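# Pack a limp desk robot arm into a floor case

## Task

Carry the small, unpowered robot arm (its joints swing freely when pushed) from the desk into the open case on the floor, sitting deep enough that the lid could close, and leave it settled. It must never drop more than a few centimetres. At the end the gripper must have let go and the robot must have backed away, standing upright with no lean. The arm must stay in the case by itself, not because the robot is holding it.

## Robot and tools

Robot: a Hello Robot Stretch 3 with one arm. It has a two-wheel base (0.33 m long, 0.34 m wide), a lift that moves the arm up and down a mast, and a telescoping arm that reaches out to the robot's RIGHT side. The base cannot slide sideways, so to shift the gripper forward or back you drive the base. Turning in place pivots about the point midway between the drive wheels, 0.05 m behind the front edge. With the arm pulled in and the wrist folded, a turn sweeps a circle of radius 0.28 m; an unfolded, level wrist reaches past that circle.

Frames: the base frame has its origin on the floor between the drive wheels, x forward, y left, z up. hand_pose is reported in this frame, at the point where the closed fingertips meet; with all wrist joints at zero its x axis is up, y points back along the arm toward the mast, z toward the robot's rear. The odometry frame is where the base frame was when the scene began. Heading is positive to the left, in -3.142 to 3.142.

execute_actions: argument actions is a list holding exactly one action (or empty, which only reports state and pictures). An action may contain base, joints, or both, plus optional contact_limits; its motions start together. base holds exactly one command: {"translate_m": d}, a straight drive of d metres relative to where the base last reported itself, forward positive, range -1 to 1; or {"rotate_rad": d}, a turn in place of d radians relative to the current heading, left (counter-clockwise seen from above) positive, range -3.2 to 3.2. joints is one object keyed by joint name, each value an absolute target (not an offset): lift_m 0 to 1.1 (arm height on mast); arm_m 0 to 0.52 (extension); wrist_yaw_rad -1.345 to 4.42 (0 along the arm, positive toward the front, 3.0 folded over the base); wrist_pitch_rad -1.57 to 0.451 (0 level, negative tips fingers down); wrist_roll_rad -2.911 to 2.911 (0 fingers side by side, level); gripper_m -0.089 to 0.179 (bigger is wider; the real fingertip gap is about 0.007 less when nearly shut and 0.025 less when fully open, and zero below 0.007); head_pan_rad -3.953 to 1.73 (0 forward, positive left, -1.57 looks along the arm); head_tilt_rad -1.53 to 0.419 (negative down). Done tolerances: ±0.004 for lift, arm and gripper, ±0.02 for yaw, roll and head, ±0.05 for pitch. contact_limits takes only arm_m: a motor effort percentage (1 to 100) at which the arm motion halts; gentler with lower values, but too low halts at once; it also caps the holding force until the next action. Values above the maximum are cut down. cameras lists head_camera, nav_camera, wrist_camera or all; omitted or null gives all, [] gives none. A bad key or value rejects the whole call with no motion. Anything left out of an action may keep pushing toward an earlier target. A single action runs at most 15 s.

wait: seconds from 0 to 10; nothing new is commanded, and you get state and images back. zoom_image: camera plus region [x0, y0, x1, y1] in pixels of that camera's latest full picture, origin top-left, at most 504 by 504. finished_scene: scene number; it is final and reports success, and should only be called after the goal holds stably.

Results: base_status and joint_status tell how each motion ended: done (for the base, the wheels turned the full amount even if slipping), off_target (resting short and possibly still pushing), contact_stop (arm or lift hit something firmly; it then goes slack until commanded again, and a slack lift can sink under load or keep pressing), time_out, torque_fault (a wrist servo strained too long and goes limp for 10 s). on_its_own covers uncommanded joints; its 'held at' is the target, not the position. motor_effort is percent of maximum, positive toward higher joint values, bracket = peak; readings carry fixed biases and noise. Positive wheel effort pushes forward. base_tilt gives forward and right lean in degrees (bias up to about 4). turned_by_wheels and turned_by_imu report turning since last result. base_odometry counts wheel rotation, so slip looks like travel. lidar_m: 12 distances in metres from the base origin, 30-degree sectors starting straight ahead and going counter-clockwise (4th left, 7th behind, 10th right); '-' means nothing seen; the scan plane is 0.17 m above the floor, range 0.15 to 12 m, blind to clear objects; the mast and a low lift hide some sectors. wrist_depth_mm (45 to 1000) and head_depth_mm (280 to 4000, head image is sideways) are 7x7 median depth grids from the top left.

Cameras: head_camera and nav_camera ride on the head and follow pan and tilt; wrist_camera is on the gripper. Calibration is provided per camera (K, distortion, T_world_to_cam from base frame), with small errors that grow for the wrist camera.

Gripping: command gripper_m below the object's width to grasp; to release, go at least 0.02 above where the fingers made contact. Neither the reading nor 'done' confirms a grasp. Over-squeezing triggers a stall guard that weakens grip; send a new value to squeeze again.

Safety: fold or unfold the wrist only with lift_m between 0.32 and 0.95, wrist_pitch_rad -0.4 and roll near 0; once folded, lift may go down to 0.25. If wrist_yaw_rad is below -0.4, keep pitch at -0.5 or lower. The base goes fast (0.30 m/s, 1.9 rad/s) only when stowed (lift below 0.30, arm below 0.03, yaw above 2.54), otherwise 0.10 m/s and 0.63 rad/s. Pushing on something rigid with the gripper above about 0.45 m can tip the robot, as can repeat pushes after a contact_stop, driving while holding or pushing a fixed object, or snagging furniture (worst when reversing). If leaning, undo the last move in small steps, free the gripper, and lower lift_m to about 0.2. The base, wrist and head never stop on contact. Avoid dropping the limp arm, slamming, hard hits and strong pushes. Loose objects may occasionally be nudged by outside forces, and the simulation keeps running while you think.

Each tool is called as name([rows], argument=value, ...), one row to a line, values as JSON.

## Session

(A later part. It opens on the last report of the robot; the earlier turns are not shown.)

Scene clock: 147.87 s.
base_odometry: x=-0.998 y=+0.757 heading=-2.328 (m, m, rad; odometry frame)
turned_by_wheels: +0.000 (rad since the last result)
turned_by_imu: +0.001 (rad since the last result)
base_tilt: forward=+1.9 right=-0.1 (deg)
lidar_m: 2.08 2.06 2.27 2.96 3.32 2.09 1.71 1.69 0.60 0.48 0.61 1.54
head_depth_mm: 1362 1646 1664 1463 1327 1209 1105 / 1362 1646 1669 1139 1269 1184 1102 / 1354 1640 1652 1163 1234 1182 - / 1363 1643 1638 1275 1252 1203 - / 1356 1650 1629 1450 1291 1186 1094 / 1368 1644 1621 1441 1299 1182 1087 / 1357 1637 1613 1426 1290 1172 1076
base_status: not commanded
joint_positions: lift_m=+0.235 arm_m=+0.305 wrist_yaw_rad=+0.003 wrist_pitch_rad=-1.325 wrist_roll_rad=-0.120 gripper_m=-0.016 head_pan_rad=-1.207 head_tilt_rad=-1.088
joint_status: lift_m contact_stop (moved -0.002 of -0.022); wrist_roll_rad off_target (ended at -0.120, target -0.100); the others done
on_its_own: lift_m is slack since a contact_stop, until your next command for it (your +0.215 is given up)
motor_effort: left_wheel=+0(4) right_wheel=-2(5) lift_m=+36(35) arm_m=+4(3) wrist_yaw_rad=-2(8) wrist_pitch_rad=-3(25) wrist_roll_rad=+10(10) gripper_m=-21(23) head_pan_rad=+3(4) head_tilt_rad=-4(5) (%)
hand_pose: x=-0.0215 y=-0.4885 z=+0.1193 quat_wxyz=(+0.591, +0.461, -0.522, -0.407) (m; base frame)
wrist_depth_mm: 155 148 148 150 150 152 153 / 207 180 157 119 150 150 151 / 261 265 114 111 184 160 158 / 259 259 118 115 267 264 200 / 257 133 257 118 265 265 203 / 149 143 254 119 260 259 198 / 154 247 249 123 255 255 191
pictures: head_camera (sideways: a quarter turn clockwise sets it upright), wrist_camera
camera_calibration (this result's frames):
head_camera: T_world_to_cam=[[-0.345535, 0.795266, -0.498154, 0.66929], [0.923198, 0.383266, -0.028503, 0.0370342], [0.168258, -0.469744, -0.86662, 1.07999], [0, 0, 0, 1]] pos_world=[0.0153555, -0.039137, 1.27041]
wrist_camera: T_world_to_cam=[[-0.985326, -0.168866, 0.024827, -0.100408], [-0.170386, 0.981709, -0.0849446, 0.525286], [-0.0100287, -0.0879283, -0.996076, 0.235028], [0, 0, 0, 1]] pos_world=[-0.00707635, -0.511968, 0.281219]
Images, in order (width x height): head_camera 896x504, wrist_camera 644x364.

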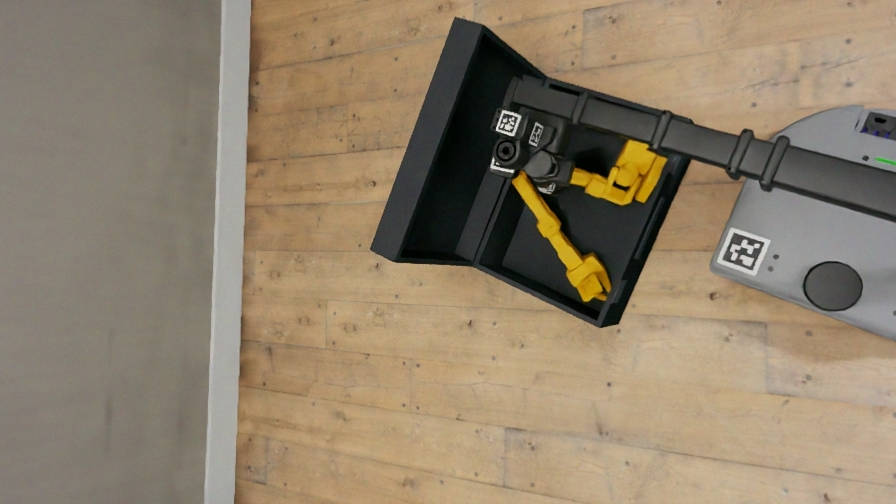

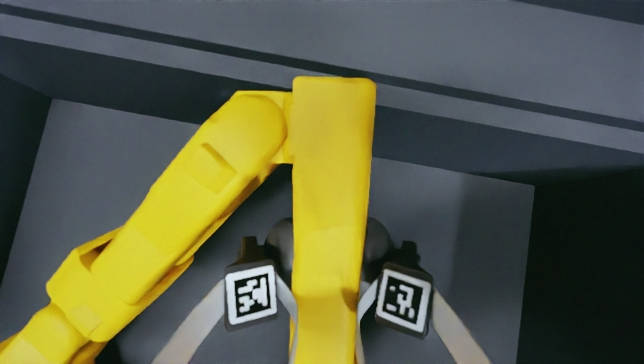

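execute_actions([
  {"joints":{"lift_m":0.24,"wrist_roll_rad":0.1,"arm_m":0.30}},
], cameras=["wrist_camera"])

execute_actions([
  {"joints":{"lift_m":0.205,"wrist_roll_rad":-0.05}},
], cameras=["head_camera","wrist_camera"])

Scene clock: 152.67 s.
base_odometry: x=-0.998 y=+0.757 heading=-2.328 (m, m, rad; odometry frame)
turned_by_wheels: +0.000 (rad since the last result)
turned_by_imu: +0.000 (rad since the last result)
base_tilt: forward=+2.1 right=+0.1 (deg)
lidar_m: 2.08 2.06 2.27 2.97 3.33 2.09 1.70 1.69 0.59 0.47 0.61 1.55
head_depth_mm: 1358 1636 1668 1463 1327 1205 1105 / 1357 1643 1666 1139 1275 1187 1103 / 1362 1639 1652 1170 1233 1180 - / 1363 1651 1635 1260 1250 1201 - / 1364 1647 1620 1451 1282 1185 1095 / 1358 1638 1620 1435 1296 1181 1084 / 1356 1649 1609 1428 1293 1173 1078
base_status: not commanded
joint_positions: lift_m=+0.240 arm_m=+0.300 wrist_yaw_rad=+0.006 wrist_pitch_rad=-1.312 wrist_roll_rad=+0.071 gripper_m=-0.016 head_pan_rad=-1.207 head_tilt_rad=-1.088
joint_status: wrist_roll_rad off_target (ended at +0.071, target +0.100); the others done
motor_effort: left_wheel=-1(0) right_wheel=+2(2) lift_m=+45(47) arm_m=-3(5) wrist_yaw_rad=-4(4) wrist_pitch_rad=-10(12) wrist_roll_rad=+14(17) gripper_m=-20(21) head_pan_rad=+4(3) head_tilt_rad=-5(4) (%)
hand_pose: x=-0.0214 y=-0.4878 z=+0.1245 quat_wxyz=(+0.541, +0.417, -0.578, -0.445) (m; base frame)
wrist_depth_mm: 159 157 157 156 156 154 154 / 160 161 161 154 162 161 160 / 211 211 118 113 216 216 188 / 270 272 118 117 266 265 198 / 268 136 170 121 265 265 198 / 261 143 263 121 259 260 200 / 256 152 254 127 255 252 199
pictures: wrist_camera
camera_calibration (this result's frames):
wrist_camera: T_world_to_cam=[[-0.999674, 0.0135435, -0.02166, -0.00587671], [0.015681, 0.994684, -0.101771, 0.537442], [0.0201665, -0.102077, -0.994572, 0.233804], [0, 0, 0, 1]] pos_world=[-0.0190174, -0.510639, 0.287103]
Images, in order (width x height): wrist_camera 644x364.

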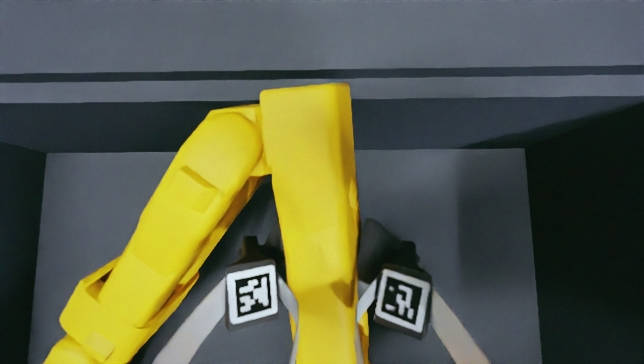

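Scene clock: 153.67 s.
base_odometry: x=-0.998 y=+0.757 heading=-2.328 (m, m, rad; odometry frame)
turned_by_wheels: +0.000 (rad since the last result)
turned_by_imu: +0.000 (rad since the last result)
base_tilt: forward=+1.9 right=+0.0 (deg)
lidar_m: 2.07 2.06 2.26 2.96 3.34 2.09 1.70 1.69 0.60 0.48 0.61 1.54
head_depth_mm: 1356 1643 1676 1453 1320 1208 1105 / 1359 1638 1666 1147 1269 1189 1104 / 1356 1643 1650 1172 1226 1182 - / 1361 1646 1639 1265 1248 1204 - / 1354 1642 1630 1447 1280 1186 1098 / 1365 1641 1621 1438 1293 1184 1081 / 1364 1647 1613 1430 1286 1176 1081
base_status: not commanded
joint_positions: lift_m=+0.234 arm_m=+0.300 wrist_yaw_rad=-0.002 wrist_pitch_rad=-1.314 wrist_roll_rad=-0.039 gripper_m=-0.016 head_pan_rad=-1.207 head_tilt_rad=-1.088
joint_status: lift_m contact_stop (moved -0.006 of -0.035); the others done
on_its_own: lift_m is slack since a contact_stop, until your next command for it (your +0.205 is given up)
motor_effort: left_wheel=+0(1) right_wheel=-2(5) lift_m=+36(38) arm_m=-1(4) wrist_yaw_rad=+1(4) wrist_pitch_rad=-9(11) wrist_roll_rad=-6(10) gripper_m=-20(21) head_pan_rad=+3(4) head_tilt_rad=-5(4) (%)
hand_pose: x=-0.0217 y=-0.4869 z=+0.1187 quat_wxyz=(+0.570, +0.440, -0.549, -0.424) (m; base frame)
wrist_depth_mm: 150 150 149 151 151 151 151 / 169 159 159 149 155 150 150 / 257 264 117 111 200 184 172 / 263 263 118 116 266 264 204 / 259 135 255 119 262 262 202 / 251 143 254 119 258 256 198 / 156 244 249 124 253 254 193
pictures: head_camera (sideways: a quarter turn clockwise sets it upright), wrist_camera
camera_calibration (this result's frames):
head_camera: T_world_to_cam=[[-0.345561, 0.795335, -0.498027, 0.669124], [0.923197, 0.38327, -0.0284987, 0.0370286], [0.168213, -0.469625, -0.866693, 1.08009], [0, 0, 0, 1]] pos_world=[0.0153539, -0.0391327, 1.2704]
wrist_camera: T_world_to_cam=[[-0.996403, -0.0845264, 0.00609622, -0.0573053], [-0.0847154, 0.991535, -0.0983993, 0.531868], [0.00227273, -0.0985618, -0.995128, 0.229575], [0, 0, 0, 1]] pos_world=[-0.0125635, -0.509582, 0.281142]
Images, in order (width x height): head_camera 896x504, wrist_camera 644x364.

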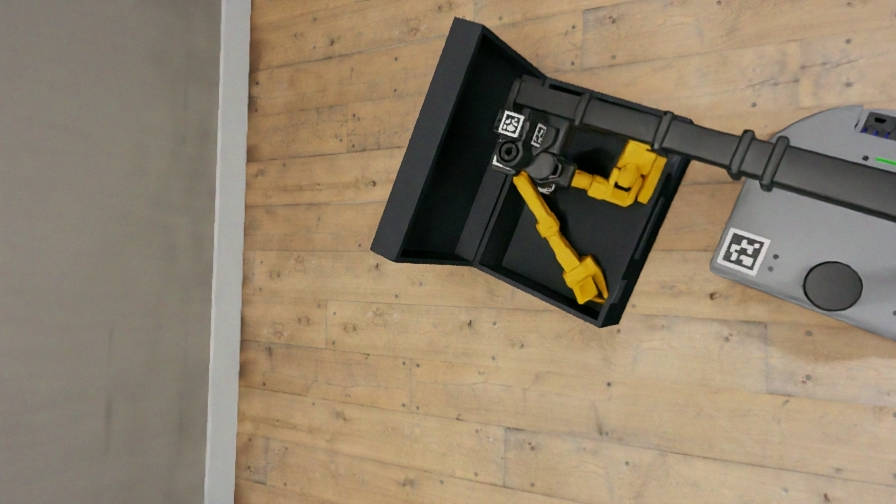

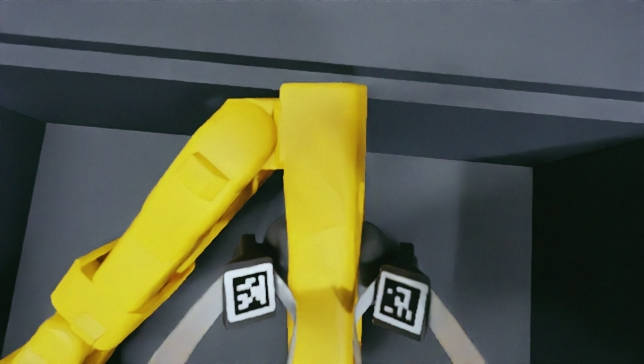

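zoom_image(camera="head_camera", region=[460,60,720,340])

Region (460, 60, 720, 340) of head_camera's 896x504 image, scaled by 1.800, with more detail than that image has; it fills the left 468 columns of this view, and the rest is white.

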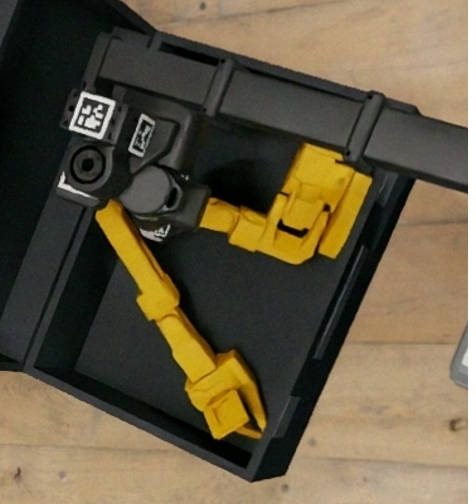

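execute_actions([
  {"base":{"translate_m":-0.035},"joints":{"lift_m":0.238,"wrist_roll_rad":0.25}},
], cameras=["head_camera","wrist_camera"])

execute_actions([
  {"joints":{"lift_m":0.205}},
], cameras=["head_camera","wrist_camera"])

Scene clock: 163.20 s.
base_odometry: x=-0.974 y=+0.783 heading=-2.327 (m, m, rad; odometry frame)
turned_by_wheels: +0.000 (rad since the last result)
turned_by_imu: +0.001 (rad since the last result)
base_tilt: forward=+2.1 right=+0.0 (deg)
lidar_m: 2.11 2.10 2.30 2.95 3.33 2.05 1.67 1.66 0.59 0.48 0.62 1.56
head_depth_mm: 1372 1659 1672 1487 1329 1214 1103 / 1373 1650 1666 1136 1289 1198 1099 / 1370 1656 1645 1174 1255 1182 - / 1368 1667 1644 1233 1259 1205 - / 1373 1659 1626 1446 1265 1183 1098 / 1371 1657 1614 1439 1300 1177 1085 / 1376 1663 1609 1435 1289 1177 1075
base_status: done
joint_positions: lift_m=+0.238 arm_m=+0.300 wrist_yaw_rad=+0.010 wrist_pitch_rad=-1.321 wrist_roll_rad=+0.225 gripper_m=-0.016 head_pan_rad=-1.207 head_tilt_rad=-1.088
joint_status: wrist_roll_rad off_target (ended at +0.225, target +0.250); the others done
motor_effort: left_wheel=+3(5) right_wheel=-10(14) lift_m=+45(46) arm_m=-1(1) wrist_yaw_rad=-7(7) wrist_pitch_rad=-5(12) wrist_roll_rad=+12(17) gripper_m=-21(21) head_pan_rad=+4(3) head_tilt_rad=-5(4) (%)
hand_pose: x=-0.0212 y=-0.4850 z=+0.1221 quat_wxyz=(+0.495, +0.386, -0.615, -0.478) (m; base frame)
wrist_depth_mm: 158 157 154 152 149 149 155 / 157 156 153 157 159 175 167 / 166 168 117 116 263 222 162 / 258 234 118 117 263 234 159 / 276 125 217 121 261 244 156 / 270 137 264 121 256 251 160 / 148 146 258 126 251 245 165
pictures: head_camera (sideways: a quarter turn clockwise sets it upright), wrist_camera
camera_calibration (this result's frames):
head_camera: T_world_to_cam=[[-0.345561, 0.795334, -0.498027, 0.669124], [0.923197, 0.38327, -0.0284987, 0.0370286], [0.168213, -0.469625, -0.866693, 1.08009], [0, 0, 0, 1]] pos_world=[0.0153539, -0.0391327, 1.2704]
wrist_camera: T_world_to_cam=[[-0.985801, 0.157194, -0.0590446, 0.0687259], [0.162031, 0.982783, -0.088792, 0.53023], [0.0440704, -0.0970982, -0.994299, 0.234614], [0, 0, 0, 1]] pos_world=[-0.0285031, -0.509124, 0.284415]
Images, in order (width x height): head_camera 896x504, wrist_camera 644x364.

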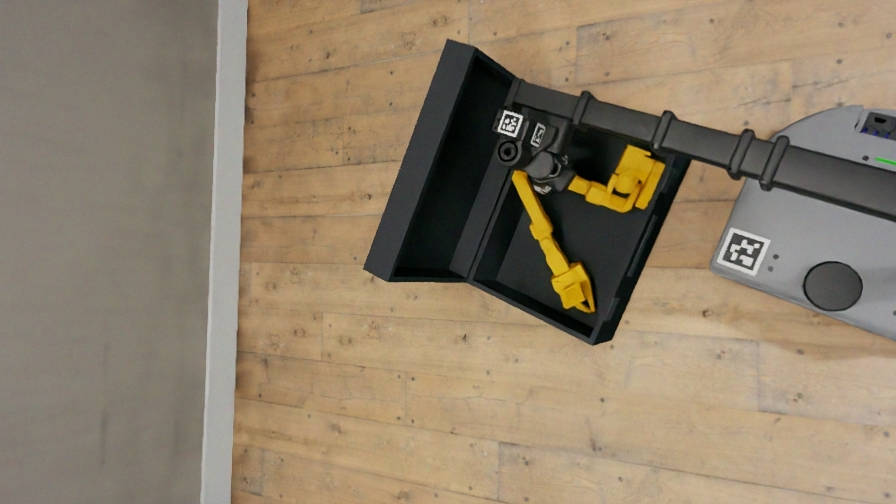

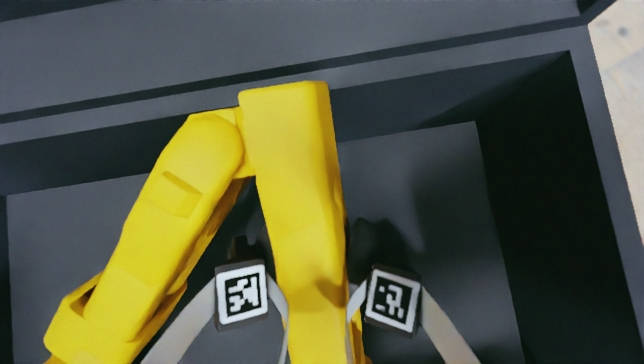

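Scene clock: 163.97 s.
base_odometry: x=-0.974 y=+0.783 heading=-2.327 (m, m, rad; odometry frame)
turned_by_wheels: +0.000 (rad since the last result)
turned_by_imu: +0.000 (rad since the last result)
base_tilt: forward=+1.8 right=-0.1 (deg)
lidar_m: 2.10 2.09 2.30 2.96 3.33 2.05 1.67 1.66 0.59 0.48 0.62 1.56
head_depth_mm: 1369 1664 1666 1479 1332 1206 1107 / 1376 1655 1664 1132 1290 1190 1103 / 1372 1655 1652 1163 1254 1175 - / 1372 1657 1640 1233 1261 1206 - / 1372 1656 1633 1449 1266 1187 1099 / 1370 1657 1619 1439 1297 1183 1080 / 1378 1656 1613 1434 1291 1172 1076
base_status: not commanded
joint_positions: lift_m=+0.235 arm_m=+0.300 wrist_yaw_rad=+0.012 wrist_pitch_rad=-1.322 wrist_roll_rad=+0.226 gripper_m=-0.016 head_pan_rad=-1.207 head_tilt_rad=-1.088
joint_status: lift_m contact_stop (moved -0.002 of -0.033)
on_its_own: lift_m is slack since a contact_stop, until your next command for it (your +0.205 is given up)
motor_effort: left_wheel=+4(5) right_wheel=-12(14) lift_m=+35(37) arm_m=-1(1) wrist_yaw_rad=-8(9) wrist_pitch_rad=-5(5) wrist_roll_rad=+12(12) gripper_m=-20(21) head_pan_rad=+3(4) head_tilt_rad=-5(4) (%)
hand_pose: x=-0.0212 y=-0.4847 z=+0.1198 quat_wxyz=(+0.495, +0.386, -0.615, -0.478) (m; base frame)
wrist_depth_mm: 159 156 153 151 148 147 154 / 155 154 153 155 160 175 165 / 164 168 117 114 260 223 163 / 261 232 117 117 260 231 159 / 272 125 219 120 256 244 156 / 269 137 - 121 254 248 160 / 147 147 257 126 249 243 165
pictures: head_camera (sideways: a quarter turn clockwise sets it upright), wrist_camera
camera_calibration (this result's frames):
head_camera: T_world_to_cam=[[-0.345561, 0.795334, -0.498027, 0.669124], [0.923197, 0.38327, -0.0284987, 0.0370286], [0.168213, -0.469625, -0.866693, 1.08009], [0, 0, 0, 1]] pos_world=[0.0153539, -0.0391327, 1.2704]
wrist_camera: T_world_to_cam=[[-0.985812, 0.157048, -0.0592515, 0.0685595], [0.161867, 0.982888, -0.0879233, 0.529684], [0.0444293, -0.0962667, -0.994363, 0.232767], [0, 0, 0, 1]] pos_world=[-0.0284932, -0.508979, 0.282089]
Images, in order (width x height): head_camera 896x504, wrist_camera 644x364.

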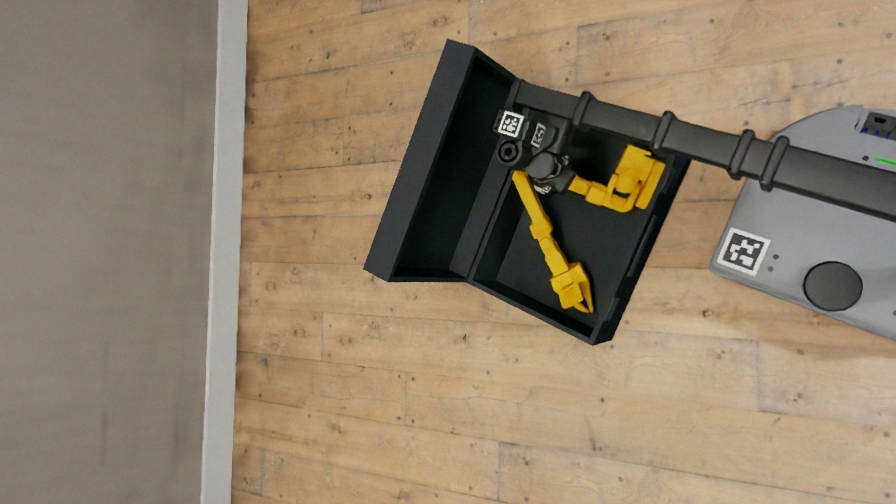

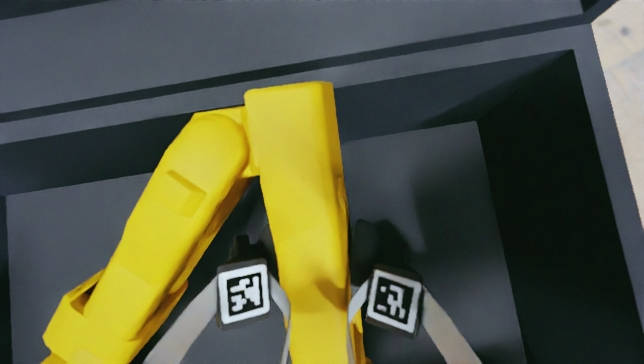

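execute_actions([
  {"base":{"translate_m":0.03},"joints":{"lift_m":0.242,"wrist_roll_rad":-0.25}},
], cameras=["head_camera","wrist_camera"])

execute_actions([
  {"joints":{"arm_m":0.29}},
], cameras=["head_camera","wrist_camera"])

execute_actions([
  {"joints":{"lift_m":0.21}},
], cameras=["head_camera","wrist_camera"])

Scene clock: 173.57 s.
base_odometry: x=-0.994 y=+0.761 heading=-2.328 (m, m, rad; odometry frame)
turned_by_wheels: +0.000 (rad since the last result)
turned_by_imu: +0.000 (rad since the last result)
base_tilt: forward=+2.0 right=+0.0 (deg)
lidar_m: 2.08 2.06 2.27 2.96 3.31 2.09 1.69 1.68 0.59 0.47 0.61 1.54
head_depth_mm: 1366 1643 1681 1462 1328 1209 1102 / 1357 1638 1657 1134 1270 1191 1101 / 1365 1640 1645 1164 1252 1189 - / 1354 1648 1639 1255 1261 1201 - / 1358 1640 1635 1438 1285 1186 1097 / 1365 1639 1624 1446 1296 1178 1086 / 1362 1643 1605 1430 1291 1170 1080
base_status: done
joint_positions: lift_m=+0.242 arm_m=+0.300 wrist_yaw_rad=-0.007 wrist_pitch_rad=-1.308 wrist_roll_rad=-0.231 gripper_m=-0.016 head_pan_rad=-1.207 head_tilt_rad=-1.088
joint_status: all done
motor_effort: left_wheel=-3(8) right_wheel=+7(12) lift_m=+42(49) arm_m=-1(1) wrist_yaw_rad=+5(8) wrist_pitch_rad=-13(13) wrist_roll_rad=-9(12) gripper_m=-21(20) head_pan_rad=+4(4) head_tilt_rad=-5(5) (%)
hand_pose: x=-0.0219 y=-0.4885 z=+0.1268 quat_wxyz=(+0.621, +0.475, -0.494, -0.380) (m; base frame)
wrist_depth_mm: 168 162 155 158 162 163 148 / 251 215 167 156 158 162 164 / 266 266 112 109 168 168 161 / 259 265 113 115 275 218 175 / 255 131 261 118 272 275 200 / 147 141 259 121 270 267 189 / 154 247 255 127 259 247 181
pictures: head_camera (sideways: a quarter turn clockwise sets it upright), wrist_camera
camera_calibration (this result's frames):
head_camera: T_world_to_cam=[[-0.345564, 0.795333, -0.498027, 0.669125], [0.923195, 0.383273, -0.0284987, 0.0370286], [0.168215, -0.469624, -0.866693, 1.08009], [0, 0, 0, 1]] pos_world=[0.015354, -0.0391326, 1.2704]
wrist_camera: T_world_to_cam=[[-0.963331, -0.262464, 0.055724, -0.150181], [-0.266816, 0.958982, -0.0957185, 0.514024], [-0.0283157, -0.107077, -0.993847, 0.232449], [0, 0, 0, 1]] pos_world=[-0.000941917, -0.507467, 0.288589]
Images, in order (width x height): head_camera 896x504, wrist_camera 644x364.

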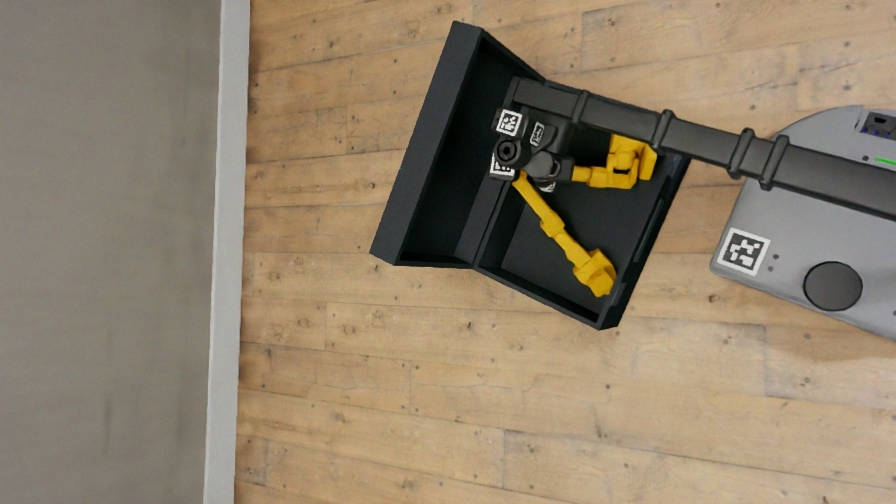

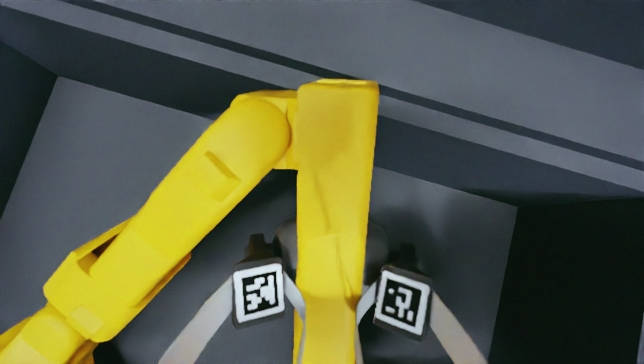

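Scene clock: 174.40 s.
base_odometry: x=-0.994 y=+0.761 heading=-2.328 (m, m, rad; odometry frame)
turned_by_wheels: +0.000 (rad since the last result)
turned_by_imu: +0.000 (rad since the last result)
base_tilt: forward=+2.0 right=+0.2 (deg)
lidar_m: 2.07 2.06 2.27 2.97 3.33 2.09 1.70 1.68 0.59 0.46 0.61 1.54
head_depth_mm: 1362 1644 1672 1460 1327 1207 1103 / 1363 1635 1668 1145 1271 1194 1100 / 1354 1653 1644 1168 1254 1185 - / 1361 1642 1644 1257 1270 1205 - / 1359 1646 1630 1456 1280 1184 1100 / 1364 1641 1622 1441 1295 1179 1082 / 1375 1656 1613 1432 1292 1175 1080
base_status: not commanded
joint_positions: lift_m=+0.242 arm_m=+0.291 wrist_yaw_rad=-0.009 wrist_pitch_rad=-1.285 wrist_roll_rad=-0.231 gripper_m=-0.016 head_pan_rad=-1.207 head_tilt_rad=-1.088
joint_status: all done
on_its_own: wrist_pitch_rad is at rest, and its effort (-25) is outside its rest range (-20 to +32)
motor_effort: left_wheel=-4(4) right_wheel=+7(6) lift_m=+39(42) arm_m=-5(7) wrist_yaw_rad=+6(6) wrist_pitch_rad=-25(26) wrist_roll_rad=-9(9) gripper_m=-21(21) head_pan_rad=+3(4) head_tilt_rad=-5(4) (%)
hand_pose: x=-0.0220 y=-0.4848 z=+0.1279 quat_wxyz=(+0.626, +0.468, -0.499, -0.375) (m; base frame)
wrist_depth_mm: 177 167 160 163 166 167 154 / 256 220 176 161 163 166 170 / 266 273 112 110 173 172 166 / 262 267 113 114 276 227 181 / 257 132 263 119 277 277 198 / 145 140 257 121 270 264 190 / 152 250 253 127 264 245 182
pictures: head_camera (sideways: a quarter turn clockwise sets it upright), wrist_camera
camera_calibration (this result's frames):
head_camera: T_world_to_cam=[[-0.345564, 0.795333, -0.498027, 0.669124], [0.923195, 0.383273, -0.0284987, 0.0370286], [0.168214, -0.469624, -0.866693, 1.08009], [0, 0, 0, 1]] pos_world=[0.015354, -0.0391326, 1.2704]
wrist_camera: T_world_to_cam=[[-0.963647, -0.259916, 0.0618691, -0.148931], [-0.265633, 0.956902, -0.117379, 0.512314], [-0.0286938, -0.129547, -0.991158, 0.222732], [0, 0, 0, 1]] pos_world=[-0.00103825, -0.50009, 0.290112]
Images, in order (width x height): head_camera 896x504, wrist_camera 644x364.

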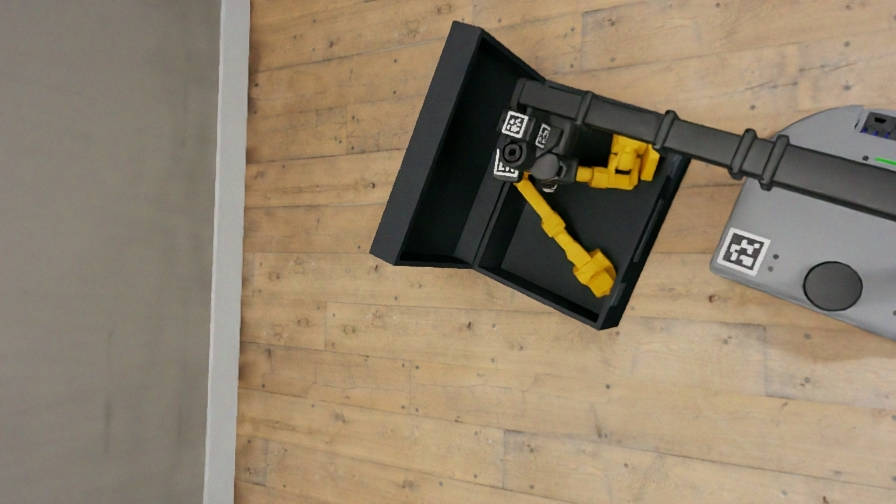

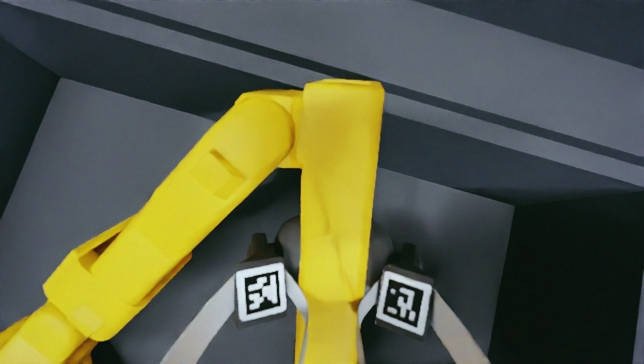

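Scene clock: 176.07 s.
base_odometry: x=-0.994 y=+0.761 heading=-2.327 (m, m, rad; odometry frame)
turned_by_wheels: +0.000 (rad since the last result)
turned_by_imu: -0.003 (rad since the last result)
base_tilt: forward=+2.0 right=+0.0 (deg)
lidar_m: 2.09 2.07 2.27 2.97 3.32 2.09 1.70 1.68 0.59 0.49 0.61 1.54
head_depth_mm: 1365 1649 1664 1459 1326 1207 1103 / 1361 1650 1666 1153 1273 1187 1104 / 1360 1639 1654 1163 1249 1184 - / 1355 1641 1636 1253 1264 1203 - / 1364 1642 1626 1451 1281 1187 1102 / 1364 1642 1627 1442 1294 1181 1083 / 1363 1650 1600 1437 1296 1172 1079
base_status: not commanded
joint_positions: lift_m=+0.229 arm_m=+0.290 wrist_yaw_rad=-0.006 wrist_pitch_rad=-1.289 wrist_roll_rad=-0.233 gripper_m=-0.016 head_pan_rad=-1.206 head_tilt_rad=-1.088
joint_status: lift_m contact_stop (moved -0.013 of -0.032)
on_its_own: lift_m is slack since a contact_stop, until your next command for it (your +0.210 is given up); wrist_pitch_rad is at rest, and its effort (-23) is outside its rest range (-20 to +32)
motor_effort: left_wheel=+0(5) right_wheel=+0(11) lift_m=+36(36) arm_m=-1(5) wrist_yaw_rad=+4(8) wrist_pitch_rad=-23(30) wrist_roll_rad=-8(9) gripper_m=-20(22) head_pan_rad=+4(3) head_tilt_rad=-5(4) (%)
hand_pose: x=-0.0219 y=-0.4834 z=+0.1151 quat_wxyz=(+0.626, +0.470, -0.497, -0.375) (m; base frame)
wrist_depth_mm: 182 155 152 149 152 155 155 / 255 230 175 119 151 152 154 / 254 259 114 113 177 161 155 / 248 250 117 116 264 233 183 / 242 131 252 119 264 267 197 / 142 147 249 119 258 258 188 / 153 240 244 124 249 245 179
pictures: head_camera (sideways: a quarter turn clockwise sets it upright), wrist_camera
camera_calibration (this result's frames):
head_camera: T_world_to_cam=[[-0.34578, 0.795329, -0.497884, 0.668939], [0.923103, 0.383495, -0.0284939, 0.0370229], [0.168274, -0.469451, -0.866776, 1.0802], [0, 0, 0, 1]] pos_world=[0.0153614, -0.0391256, 1.2704]
wrist_camera: T_world_to_cam=[[-0.962446, -0.264466, 0.0612835, -0.149728], [-0.269971, 0.956133, -0.113692, 0.508604], [-0.0285276, -0.125967, -0.991624, 0.211973], [0, 0, 0, 1]] pos_world=[-0.000749602, -0.499189, 0.277197]
Images, in order (width x height): head_camera 896x504, wrist_camera 644x364.

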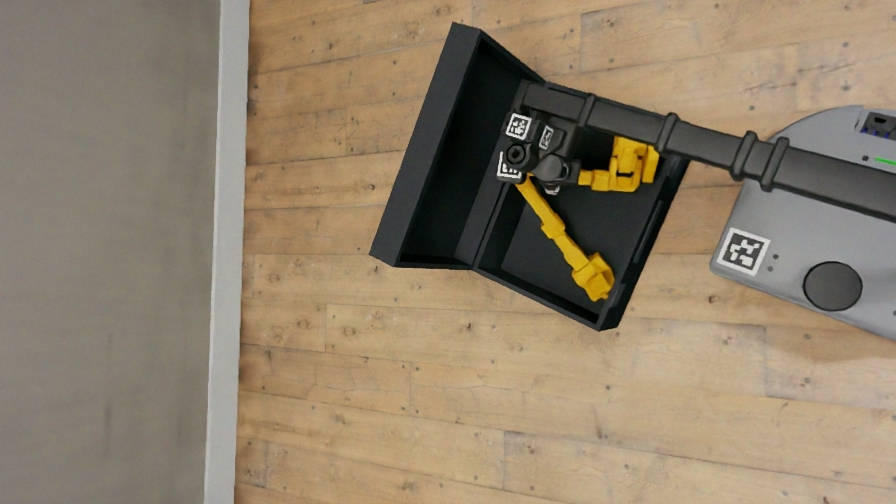

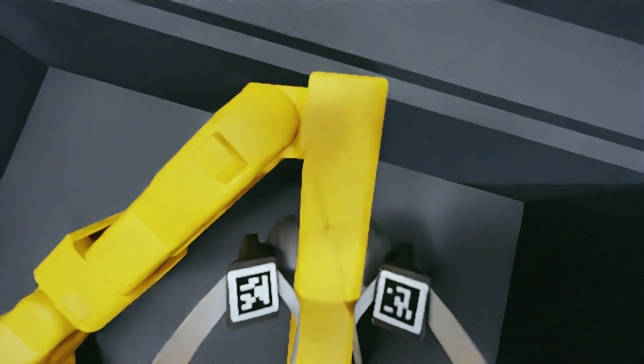

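execute_actions([
  {"joints":{"lift_m":0.24,"wrist_roll_rad":0.08,"arm_m":0.30}},
], cameras=["head_camera","wrist_camera"])

execute_actions([
  {"joints":{"lift_m":0.21}},
], cameras=["head_camera","wrist_camera"])

Scene clock: 180.33 s.
base_odometry: x=-0.994 y=+0.761 heading=-2.327 (m, m, rad; odometry frame)
turned_by_wheels: +0.000 (rad since the last result)
turned_by_imu: +0.000 (rad since the last result)
base_tilt: forward=+1.9 right=-0.1 (deg)
lidar_m: 2.09 2.07 2.27 2.96 3.32 2.09 1.70 1.68 0.59 0.47 0.61 1.54
head_depth_mm: 1364 1640 1667 1455 1324 1208 1103 / 1364 1646 1648 1138 1281 1191 1101 / 1361 1651 1652 1168 1249 1178 - / 1367 1648 1634 1250 1263 1206 - / 1361 1645 1626 1448 1279 1184 1098 / 1356 1643 1624 1438 1299 1182 1086 / 1364 1651 1612 1431 1289 1174 1082
base_status: not commanded
joint_positions: lift_m=+0.240 arm_m=+0.300 wrist_yaw_rad=+0.000 wrist_pitch_rad=-1.330 wrist_roll_rad=+0.067 gripper_m=-0.016 head_pan_rad=-1.206 head_tilt_rad=-1.088
joint_status: all done
motor_effort: left_wheel=-1(1) right_wheel=+1(2) lift_m=+44(46) arm_m=+3(1) wrist_yaw_rad=+0(4) wrist_pitch_rad=+0(23) wrist_roll_rad=+6(12) gripper_m=-19(20) head_pan_rad=+3(3) head_tilt_rad=-5(5) (%)
hand_pose: x=-0.0216 y=-0.4823 z=+0.1238 quat_wxyz=(+0.538, +0.422, -0.574, -0.451) (m; base frame)
wrist_depth_mm: 155 154 153 153 152 151 152 / 162 161 161 153 160 159 160 / 229 230 116 110 242 241 188 / 273 267 116 116 267 264 187 / 268 137 264 119 264 263 187 / 262 148 263 122 258 258 189 / 162 257 255 129 256 253 191
pictures: head_camera (sideways: a quarter turn clockwise sets it upright), wrist_camera
camera_calibration (this result's frames):
head_camera: T_world_to_cam=[[-0.34578, 0.795329, -0.497884, 0.668939], [0.923104, 0.383494, -0.0284939, 0.0370229], [0.168274, -0.469451, -0.866776, 1.0802], [0, 0, 0, 1]] pos_world=[0.0153614, -0.0391256, 1.2704]
wrist_camera: T_world_to_cam=[[-0.999675, 0.0153593, -0.0203591, -0.0054763], [0.0170124, 0.996348, -0.0836791, 0.530559], [0.0189995, -0.0839983, -0.996285, 0.242579], [0, 0, 0, 1]] pos_world=[-0.0191095, -0.508161, 0.285963]
Images, in order (width x height): head_camera 896x504, wrist_camera 644x364.

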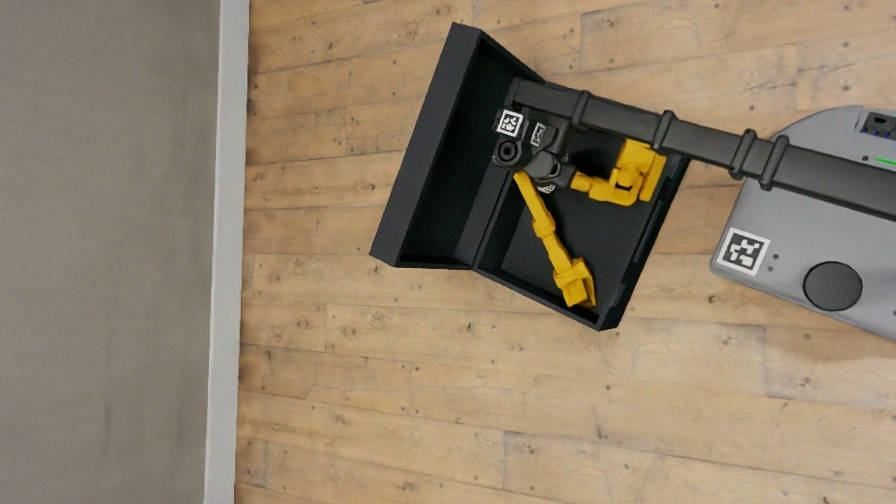

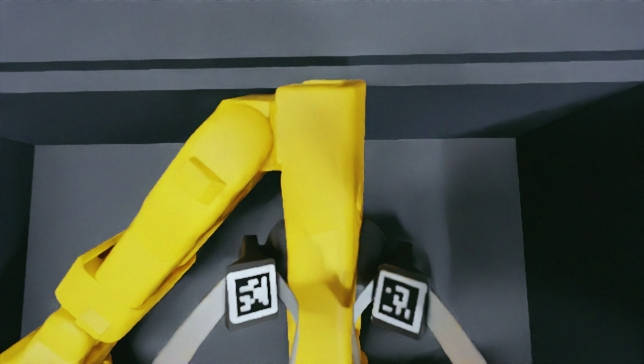

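Scene clock: 181.40 s.
base_odometry: x=-0.994 y=+0.761 heading=-2.327 (m, m, rad; odometry frame)
turned_by_wheels: +0.000 (rad since the last result)
turned_by_imu: +0.000 (rad since the last result)
base_tilt: forward=+2.1 right=+0.0 (deg)
lidar_m: 2.08 2.07 2.27 2.96 3.34 2.09 1.70 1.68 0.59 0.61 0.61 1.54
head_depth_mm: 1366 1644 1655 1462 1329 1207 1105 / 1360 1655 1663 1158 1273 1188 1101 / 1364 1641 1653 1174 1256 1179 - / 1369 1643 1644 1246 1253 1204 - / 1365 1643 1635 1444 1284 1186 1099 / 1363 1634 1625 1435 1294 1179 1086 / 1363 1645 1605 1425 1297 1171 1080
base_status: not commanded
joint_positions: lift_m=+0.210 arm_m=+0.300 wrist_yaw_rad=+0.000 wrist_pitch_rad=-1.333 wrist_roll_rad=+0.073 gripper_m=-0.016 head_pan_rad=-1.206 head_tilt_rad=-1.088
joint_status: all done
motor_effort: left_wheel=-1(1) right_wheel=+1(1) lift_m=+31(39) arm_m=+2(3) wrist_yaw_rad=+0(0) wrist_pitch_rad=+2(2) wrist_roll_rad=+3(6) gripper_m=-19(20) head_pan_rad=+4(3) head_tilt_rad=-5(4) (%)
hand_pose: x=-0.0216 y=-0.4815 z=+0.0942 quat_wxyz=(+0.535, +0.421, -0.575, -0.453) (m; base frame)
wrist_depth_mm: 126 126 128 129 130 130 129 / 146 147 149 131 154 155 157 / 227 231 127 124 239 238 187 / 241 239 129 126 236 235 188 / 237 140 180 125 232 234 188 / 232 145 234 124 230 232 190 / 155 174 228 125 225 228 190
pictures: head_camera (sideways: a quarter turn clockwise sets it upright), wrist_camera
camera_calibration (this result's frames):
head_camera: T_world_to_cam=[[-0.34578, 0.795329, -0.497884, 0.668939], [0.923103, 0.383495, -0.0284939, 0.0370229], [0.168274, -0.469451, -0.866776, 1.0802], [0, 0, 0, 1]] pos_world=[0.0153614, -0.0391256, 1.2704]
wrist_camera: T_world_to_cam=[[-0.99955, 0.0208054, -0.0216033, -0.00335038], [0.0224782, 0.996516, -0.0803173, 0.527159], [0.019857, -0.0807668, -0.996535, 0.214733], [0, 0, 0, 1]] pos_world=[-0.0194624, -0.50791, 0.256256]
Images, in order (width x height): head_camera 896x504, wrist_camera 644x364.

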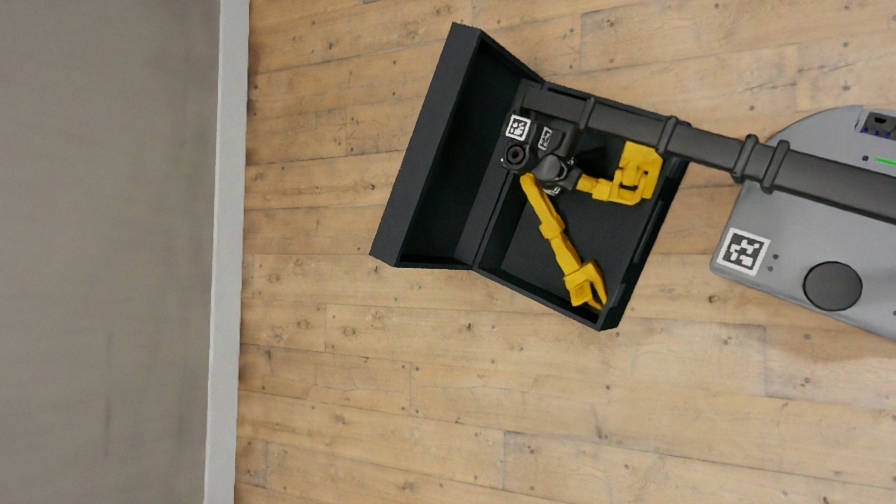

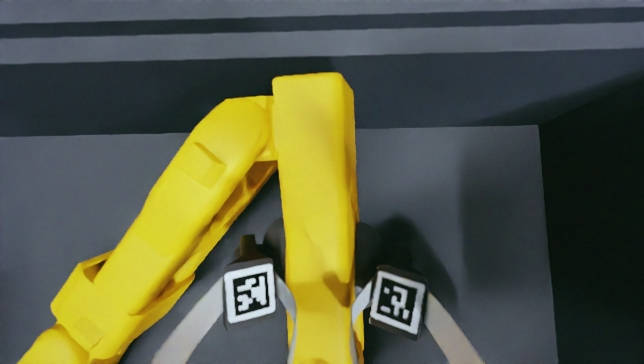

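execute_actions([
  {"joints":{"lift_m":0.183,"arm_m":0.303,"wrist_roll_rad":0.0}},
], cameras=["wrist_camera"])

execute_actions([
  {"joints":{"gripper_m":0.06}},
], cameras=["wrist_camera"])

execute_actions([
  {"joints":{"lift_m":0.42}},
], cameras=["wrist_camera"])

execute_actions([
  {"joints":{"arm_m":0.0},"base":{"translate_m":-0.25}},
], cameras=["head_camera"])

Scene clock: 186.97 s.
base_odometry: x=-0.994 y=+0.761 heading=-2.327 (m, m, rad; odometry frame)
turned_by_wheels: +0.000 (rad since the last result)
turned_by_imu: +0.000 (rad since the last result)
base_tilt: forward=+2.0 right=-0.1 (deg)
lidar_m: 2.09 2.07 2.27 2.96 3.33 2.09 1.69 1.68 0.59 0.61 0.61 1.54
head_depth_mm: 1368 1650 1674 1464 1327 1211 1101 / 1364 1646 1660 1156 1272 1187 1105 / 1359 1646 1648 1179 1255 1179 - / 1363 1639 1644 1249 1263 1205 - / 1368 1641 1621 1450 1282 1188 1095 / 1362 1644 1622 1444 1296 1178 1084 / 1368 1649 1614 1426 1287 1167 1078
base_status: not commanded
joint_positions: lift_m=+0.183 arm_m=+0.303 wrist_yaw_rad=-0.001 wrist_pitch_rad=-1.329 wrist_roll_rad=+0.009 gripper_m=-0.016 head_pan_rad=-1.206 head_tilt_rad=-1.088
joint_status: all done
motor_effort: left_wheel=-1(1) right_wheel=+2(1) lift_m=+31(32) arm_m=+2(3) wrist_yaw_rad=+1(1) wrist_pitch_rad=-1(6) wrist_roll_rad=-4(6) gripper_m=-19(19) head_pan_rad=+3(3) head_tilt_rad=-4(5) (%)
hand_pose: x=-0.0217 y=-0.4857 z=+0.0673 quat_wxyz=(+0.554, +0.434, -0.559, -0.439) (m; base frame)
wrist_depth_mm: 109 108 105 105 105 105 104 / 153 149 145 135 138 134 130 / 214 214 137 135 213 208 181 / 213 212 134 133 211 211 190 / 207 139 171 128 208 209 189 / 143 139 205 123 205 204 189 / 140 165 202 121 200 202 187
pictures: wrist_camera
camera_calibration (this result's frames):
wrist_camera: T_world_to_cam=[[-0.999179, -0.0399951, -0.00642607, -0.0344345], [-0.0393091, 0.995638, -0.0846154, 0.527705], [0.00978224, -0.0842933, -0.996393, 0.185713], [0, 0, 0, 1]] pos_world=[-0.0154793, -0.511126, 0.229474]
Images, in order (width x height): wrist_camera 644x364.

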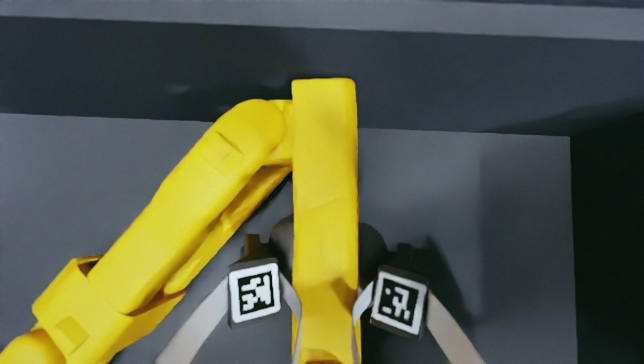

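Scene clock: 188.23 s.
base_odometry: x=-0.994 y=+0.761 heading=-2.328 (m, m, rad; odometry frame)
turned_by_wheels: +0.000 (rad since the last result)
turned_by_imu: +0.000 (rad since the last result)
base_tilt: forward=+1.9 right=+0.0 (deg)
lidar_m: 2.08 2.07 2.26 2.96 3.34 2.10 1.70 1.68 0.59 0.61 0.61 1.54
head_depth_mm: 1358 1649 1669 1456 1329 1207 1107 / 1358 1650 1665 1154 1267 1189 1104 / 1364 1647 1649 1183 1263 1177 - / 1360 1653 1641 1252 1252 1204 - / 1359 1644 1630 1451 1279 1187 1101 / 1358 1648 1624 1445 1295 1180 1086 / 1359 1643 1609 1435 1287 1175 1080
base_status: not commanded
joint_positions: lift_m=+0.183 arm_m=+0.303 wrist_yaw_rad=-0.001 wrist_pitch_rad=-1.331 wrist_roll_rad=+0.007 gripper_m=+0.060 head_pan_rad=-1.206 head_tilt_rad=-1.088
joint_status: all done
motor_effort: left_wheel=-1(1) right_wheel=+2(2) lift_m=+32(32) arm_m=+2(2) wrist_yaw_rad=+1(0) wrist_pitch_rad=+0(1) wrist_roll_rad=-3(4) gripper_m=+1(80) head_pan_rad=+3(3) head_tilt_rad=-5(5) (%)
hand_pose: x=-0.0217 y=-0.4853 z=+0.0672 quat_wxyz=(+0.554, +0.435, -0.558, -0.439) (m; base frame)
wrist_depth_mm: 110 109 106 104 105 105 104 / 155 151 146 142 138 135 132 / 214 215 188 156 213 208 180 / 213 212 151 152 211 211 191 / 208 154 164 147 209 209 189 / 202 151 - 137 - 205 188 / 148 161 200 134 202 201 186
pictures: wrist_camera
camera_calibration (this result's frames):
wrist_camera: T_world_to_cam=[[-0.999106, -0.0418404, -0.00603539, -0.0353382], [-0.0411979, 0.995712, -0.0828276, 0.527121], [0.00947505, -0.082505, -0.996546, 0.186517], [0, 0, 0, 1]] pos_world=[-0.0153575, -0.510951, 0.22932]
Images, in order (width x height): wrist_camera 644x364.

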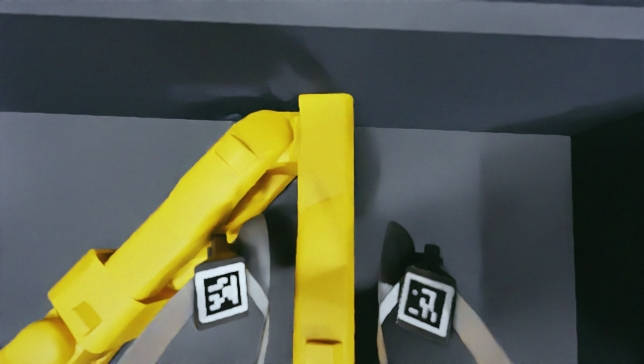

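Scene clock: 191.23 s.
base_odometry: x=-0.994 y=+0.761 heading=-2.328 (m, m, rad; odometry frame)
turned_by_wheels: +0.000 (rad since the last result)
turned_by_imu: +0.000 (rad since the last result)
base_tilt: forward=+2.0 right=+0.0 (deg)
lidar_m: 2.08 2.07 2.26 2.96 3.33 2.09 1.70 1.68 0.59 0.61 0.61 1.54
head_depth_mm: 1364 1648 1676 1507 1320 1206 1109 / 1361 1641 1664 1524 1264 1187 1100 / 1364 1646 1655 1162 1264 1178 - / 1363 1652 1649 1250 1249 1202 - / 1361 1644 1629 1446 1279 1188 1097 / 1363 1645 1617 1438 1294 1178 1084 / 1363 1643 1610 1429 1294 1177 1076
base_status: not commanded
joint_positions: lift_m=+0.420 arm_m=+0.303 wrist_yaw_rad=-0.001 wrist_pitch_rad=-1.332 wrist_roll_rad=+0.006 gripper_m=+0.060 head_pan_rad=-1.206 head_tilt_rad=-1.088
joint_status: all done
motor_effort: left_wheel=-1(1) right_wheel=+2(2) lift_m=+42(44) arm_m=+2(2) wrist_yaw_rad=+0(0) wrist_pitch_rad=+1(1) wrist_roll_rad=-3(3) gripper_m=+1(2) head_pan_rad=+3(3) head_tilt_rad=-5(4) (%)
hand_pose: x=-0.0217 y=-0.4849 z=+0.3038 quat_wxyz=(+0.554, +0.435, -0.558, -0.439) (m; base frame)
wrist_depth_mm: 217 212 207 203 200 195 183 / 278 297 289 278 274 255 195 / 480 334 330 333 331 318 487 / 472 411 446 397 444 480 471 / 470 436 444 439 445 469 461 / 464 403 - 440 - 462 469 / 457 377 425 376 370 456 463
pictures: wrist_camera
camera_calibration (this result's frames):
wrist_camera: T_world_to_cam=[[-0.999081, -0.0424413, -0.00594864, -0.0342118], [-0.0418173, 0.995803, -0.0814098, 0.545959], [0.00937881, -0.0810862, -0.996663, 0.423055], [0, 0, 0, 1]] pos_world=[-0.0153176, -0.510816, 0.465886]
Images, in order (width x height): wrist_camera 644x364.

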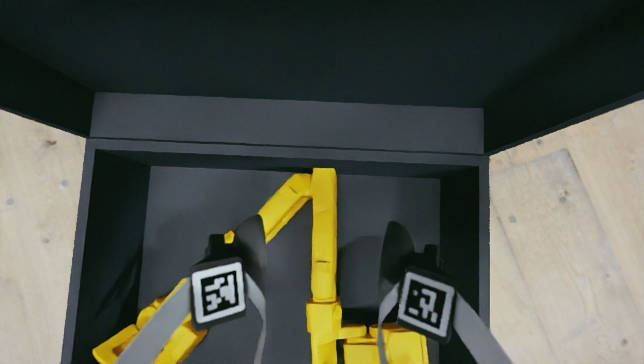

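Scene clock: 194.97 s.
base_odometry: x=-0.823 y=+0.943 heading=-2.328 (m, m, rad; odometry frame)
turned_by_wheels: +0.000 (rad since the last result)
turned_by_imu: +0.001 (rad since the last result)
base_tilt: forward=+2.0 right=-0.1 (deg)
lidar_m: 2.31 2.30 2.53 2.94 3.25 1.80 1.46 1.45 1.59 0.57 0.64 1.64
head_depth_mm: 1457 1747 1659 1482 1332 1208 1103 / 1452 1757 1654 1467 1325 1212 1101 / 1452 1752 1650 1422 1317 - - / 1448 1744 1641 1238 1284 1223 - / 1455 1739 1623 1302 1261 1182 1100 / 1454 1730 1619 1368 1259 1181 1081 / 1447 1734 1611 1438 1291 1175 1078
base_status: done
joint_positions: lift_m=+0.420 arm_m=+0.003 wrist_yaw_rad=+0.000 wrist_pitch_rad=-1.332 wrist_roll_rad=+0.004 gripper_m=+0.060 head_pan_rad=-1.206 head_tilt_rad=-1.088
joint_status: all done
joint sent to its limit — the command would take arm_m past its lower limit, so that joint was sent only as far as its limit.
motor_effort: left_wheel=-1(3) right_wheel=+2(3) lift_m=+41(41) arm_m=-3(4) wrist_yaw_rad=+0(1) wrist_pitch_rad=+1(1) wrist_roll_rad=-2(3) gripper_m=+1(1) head_pan_rad=+3(3) head_tilt_rad=-4(5) (%)
hand_pose: x=-0.0216 y=-0.1854 z=+0.3038 quat_wxyz=(+0.555, +0.436, -0.557, -0.438) (m; base frame)
wrist_depth_mm: 451 464 476 497 494 500 493 / 464 398 402 491 485 490 491 / 437 381 421 484 479 495 485 / 473 470 479 475 470 484 473 / 477 466 470 476 471 478 468 / 463 464 - - - 465 466 / 463 454 452 - - - 454
pictures: head_camera (sideways: a quarter turn clockwise sets it upright)
camera_calibration (this result's frames):
head_camera: T_world_to_cam=[[-0.34578, 0.795329, -0.497884, 0.668939], [0.923104, 0.383494, -0.0284939, 0.0370229], [0.168274, -0.469451, -0.866776, 1.0802], [0, 0, 0, 1]] pos_world=[0.0153614, -0.0391256, 1.2704]
Images, in order (width x height): head_camera 896x504.

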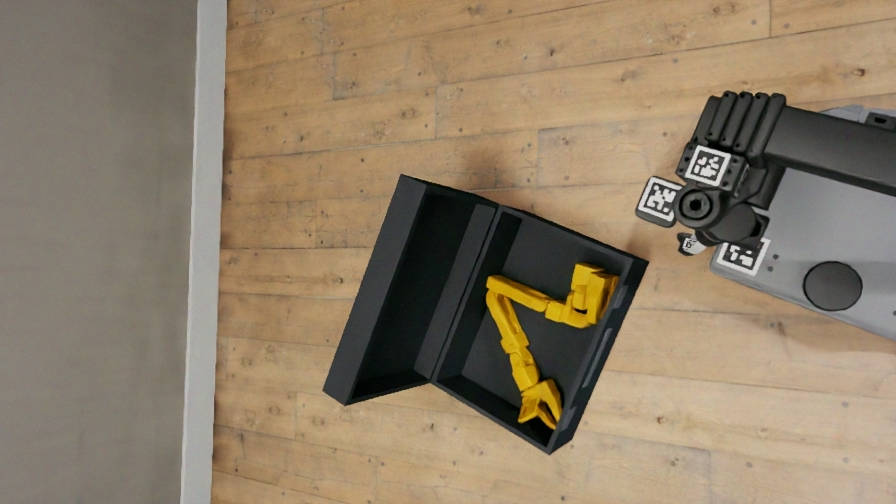

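finished_scene(scene=2)

The scene is finished: the task was done.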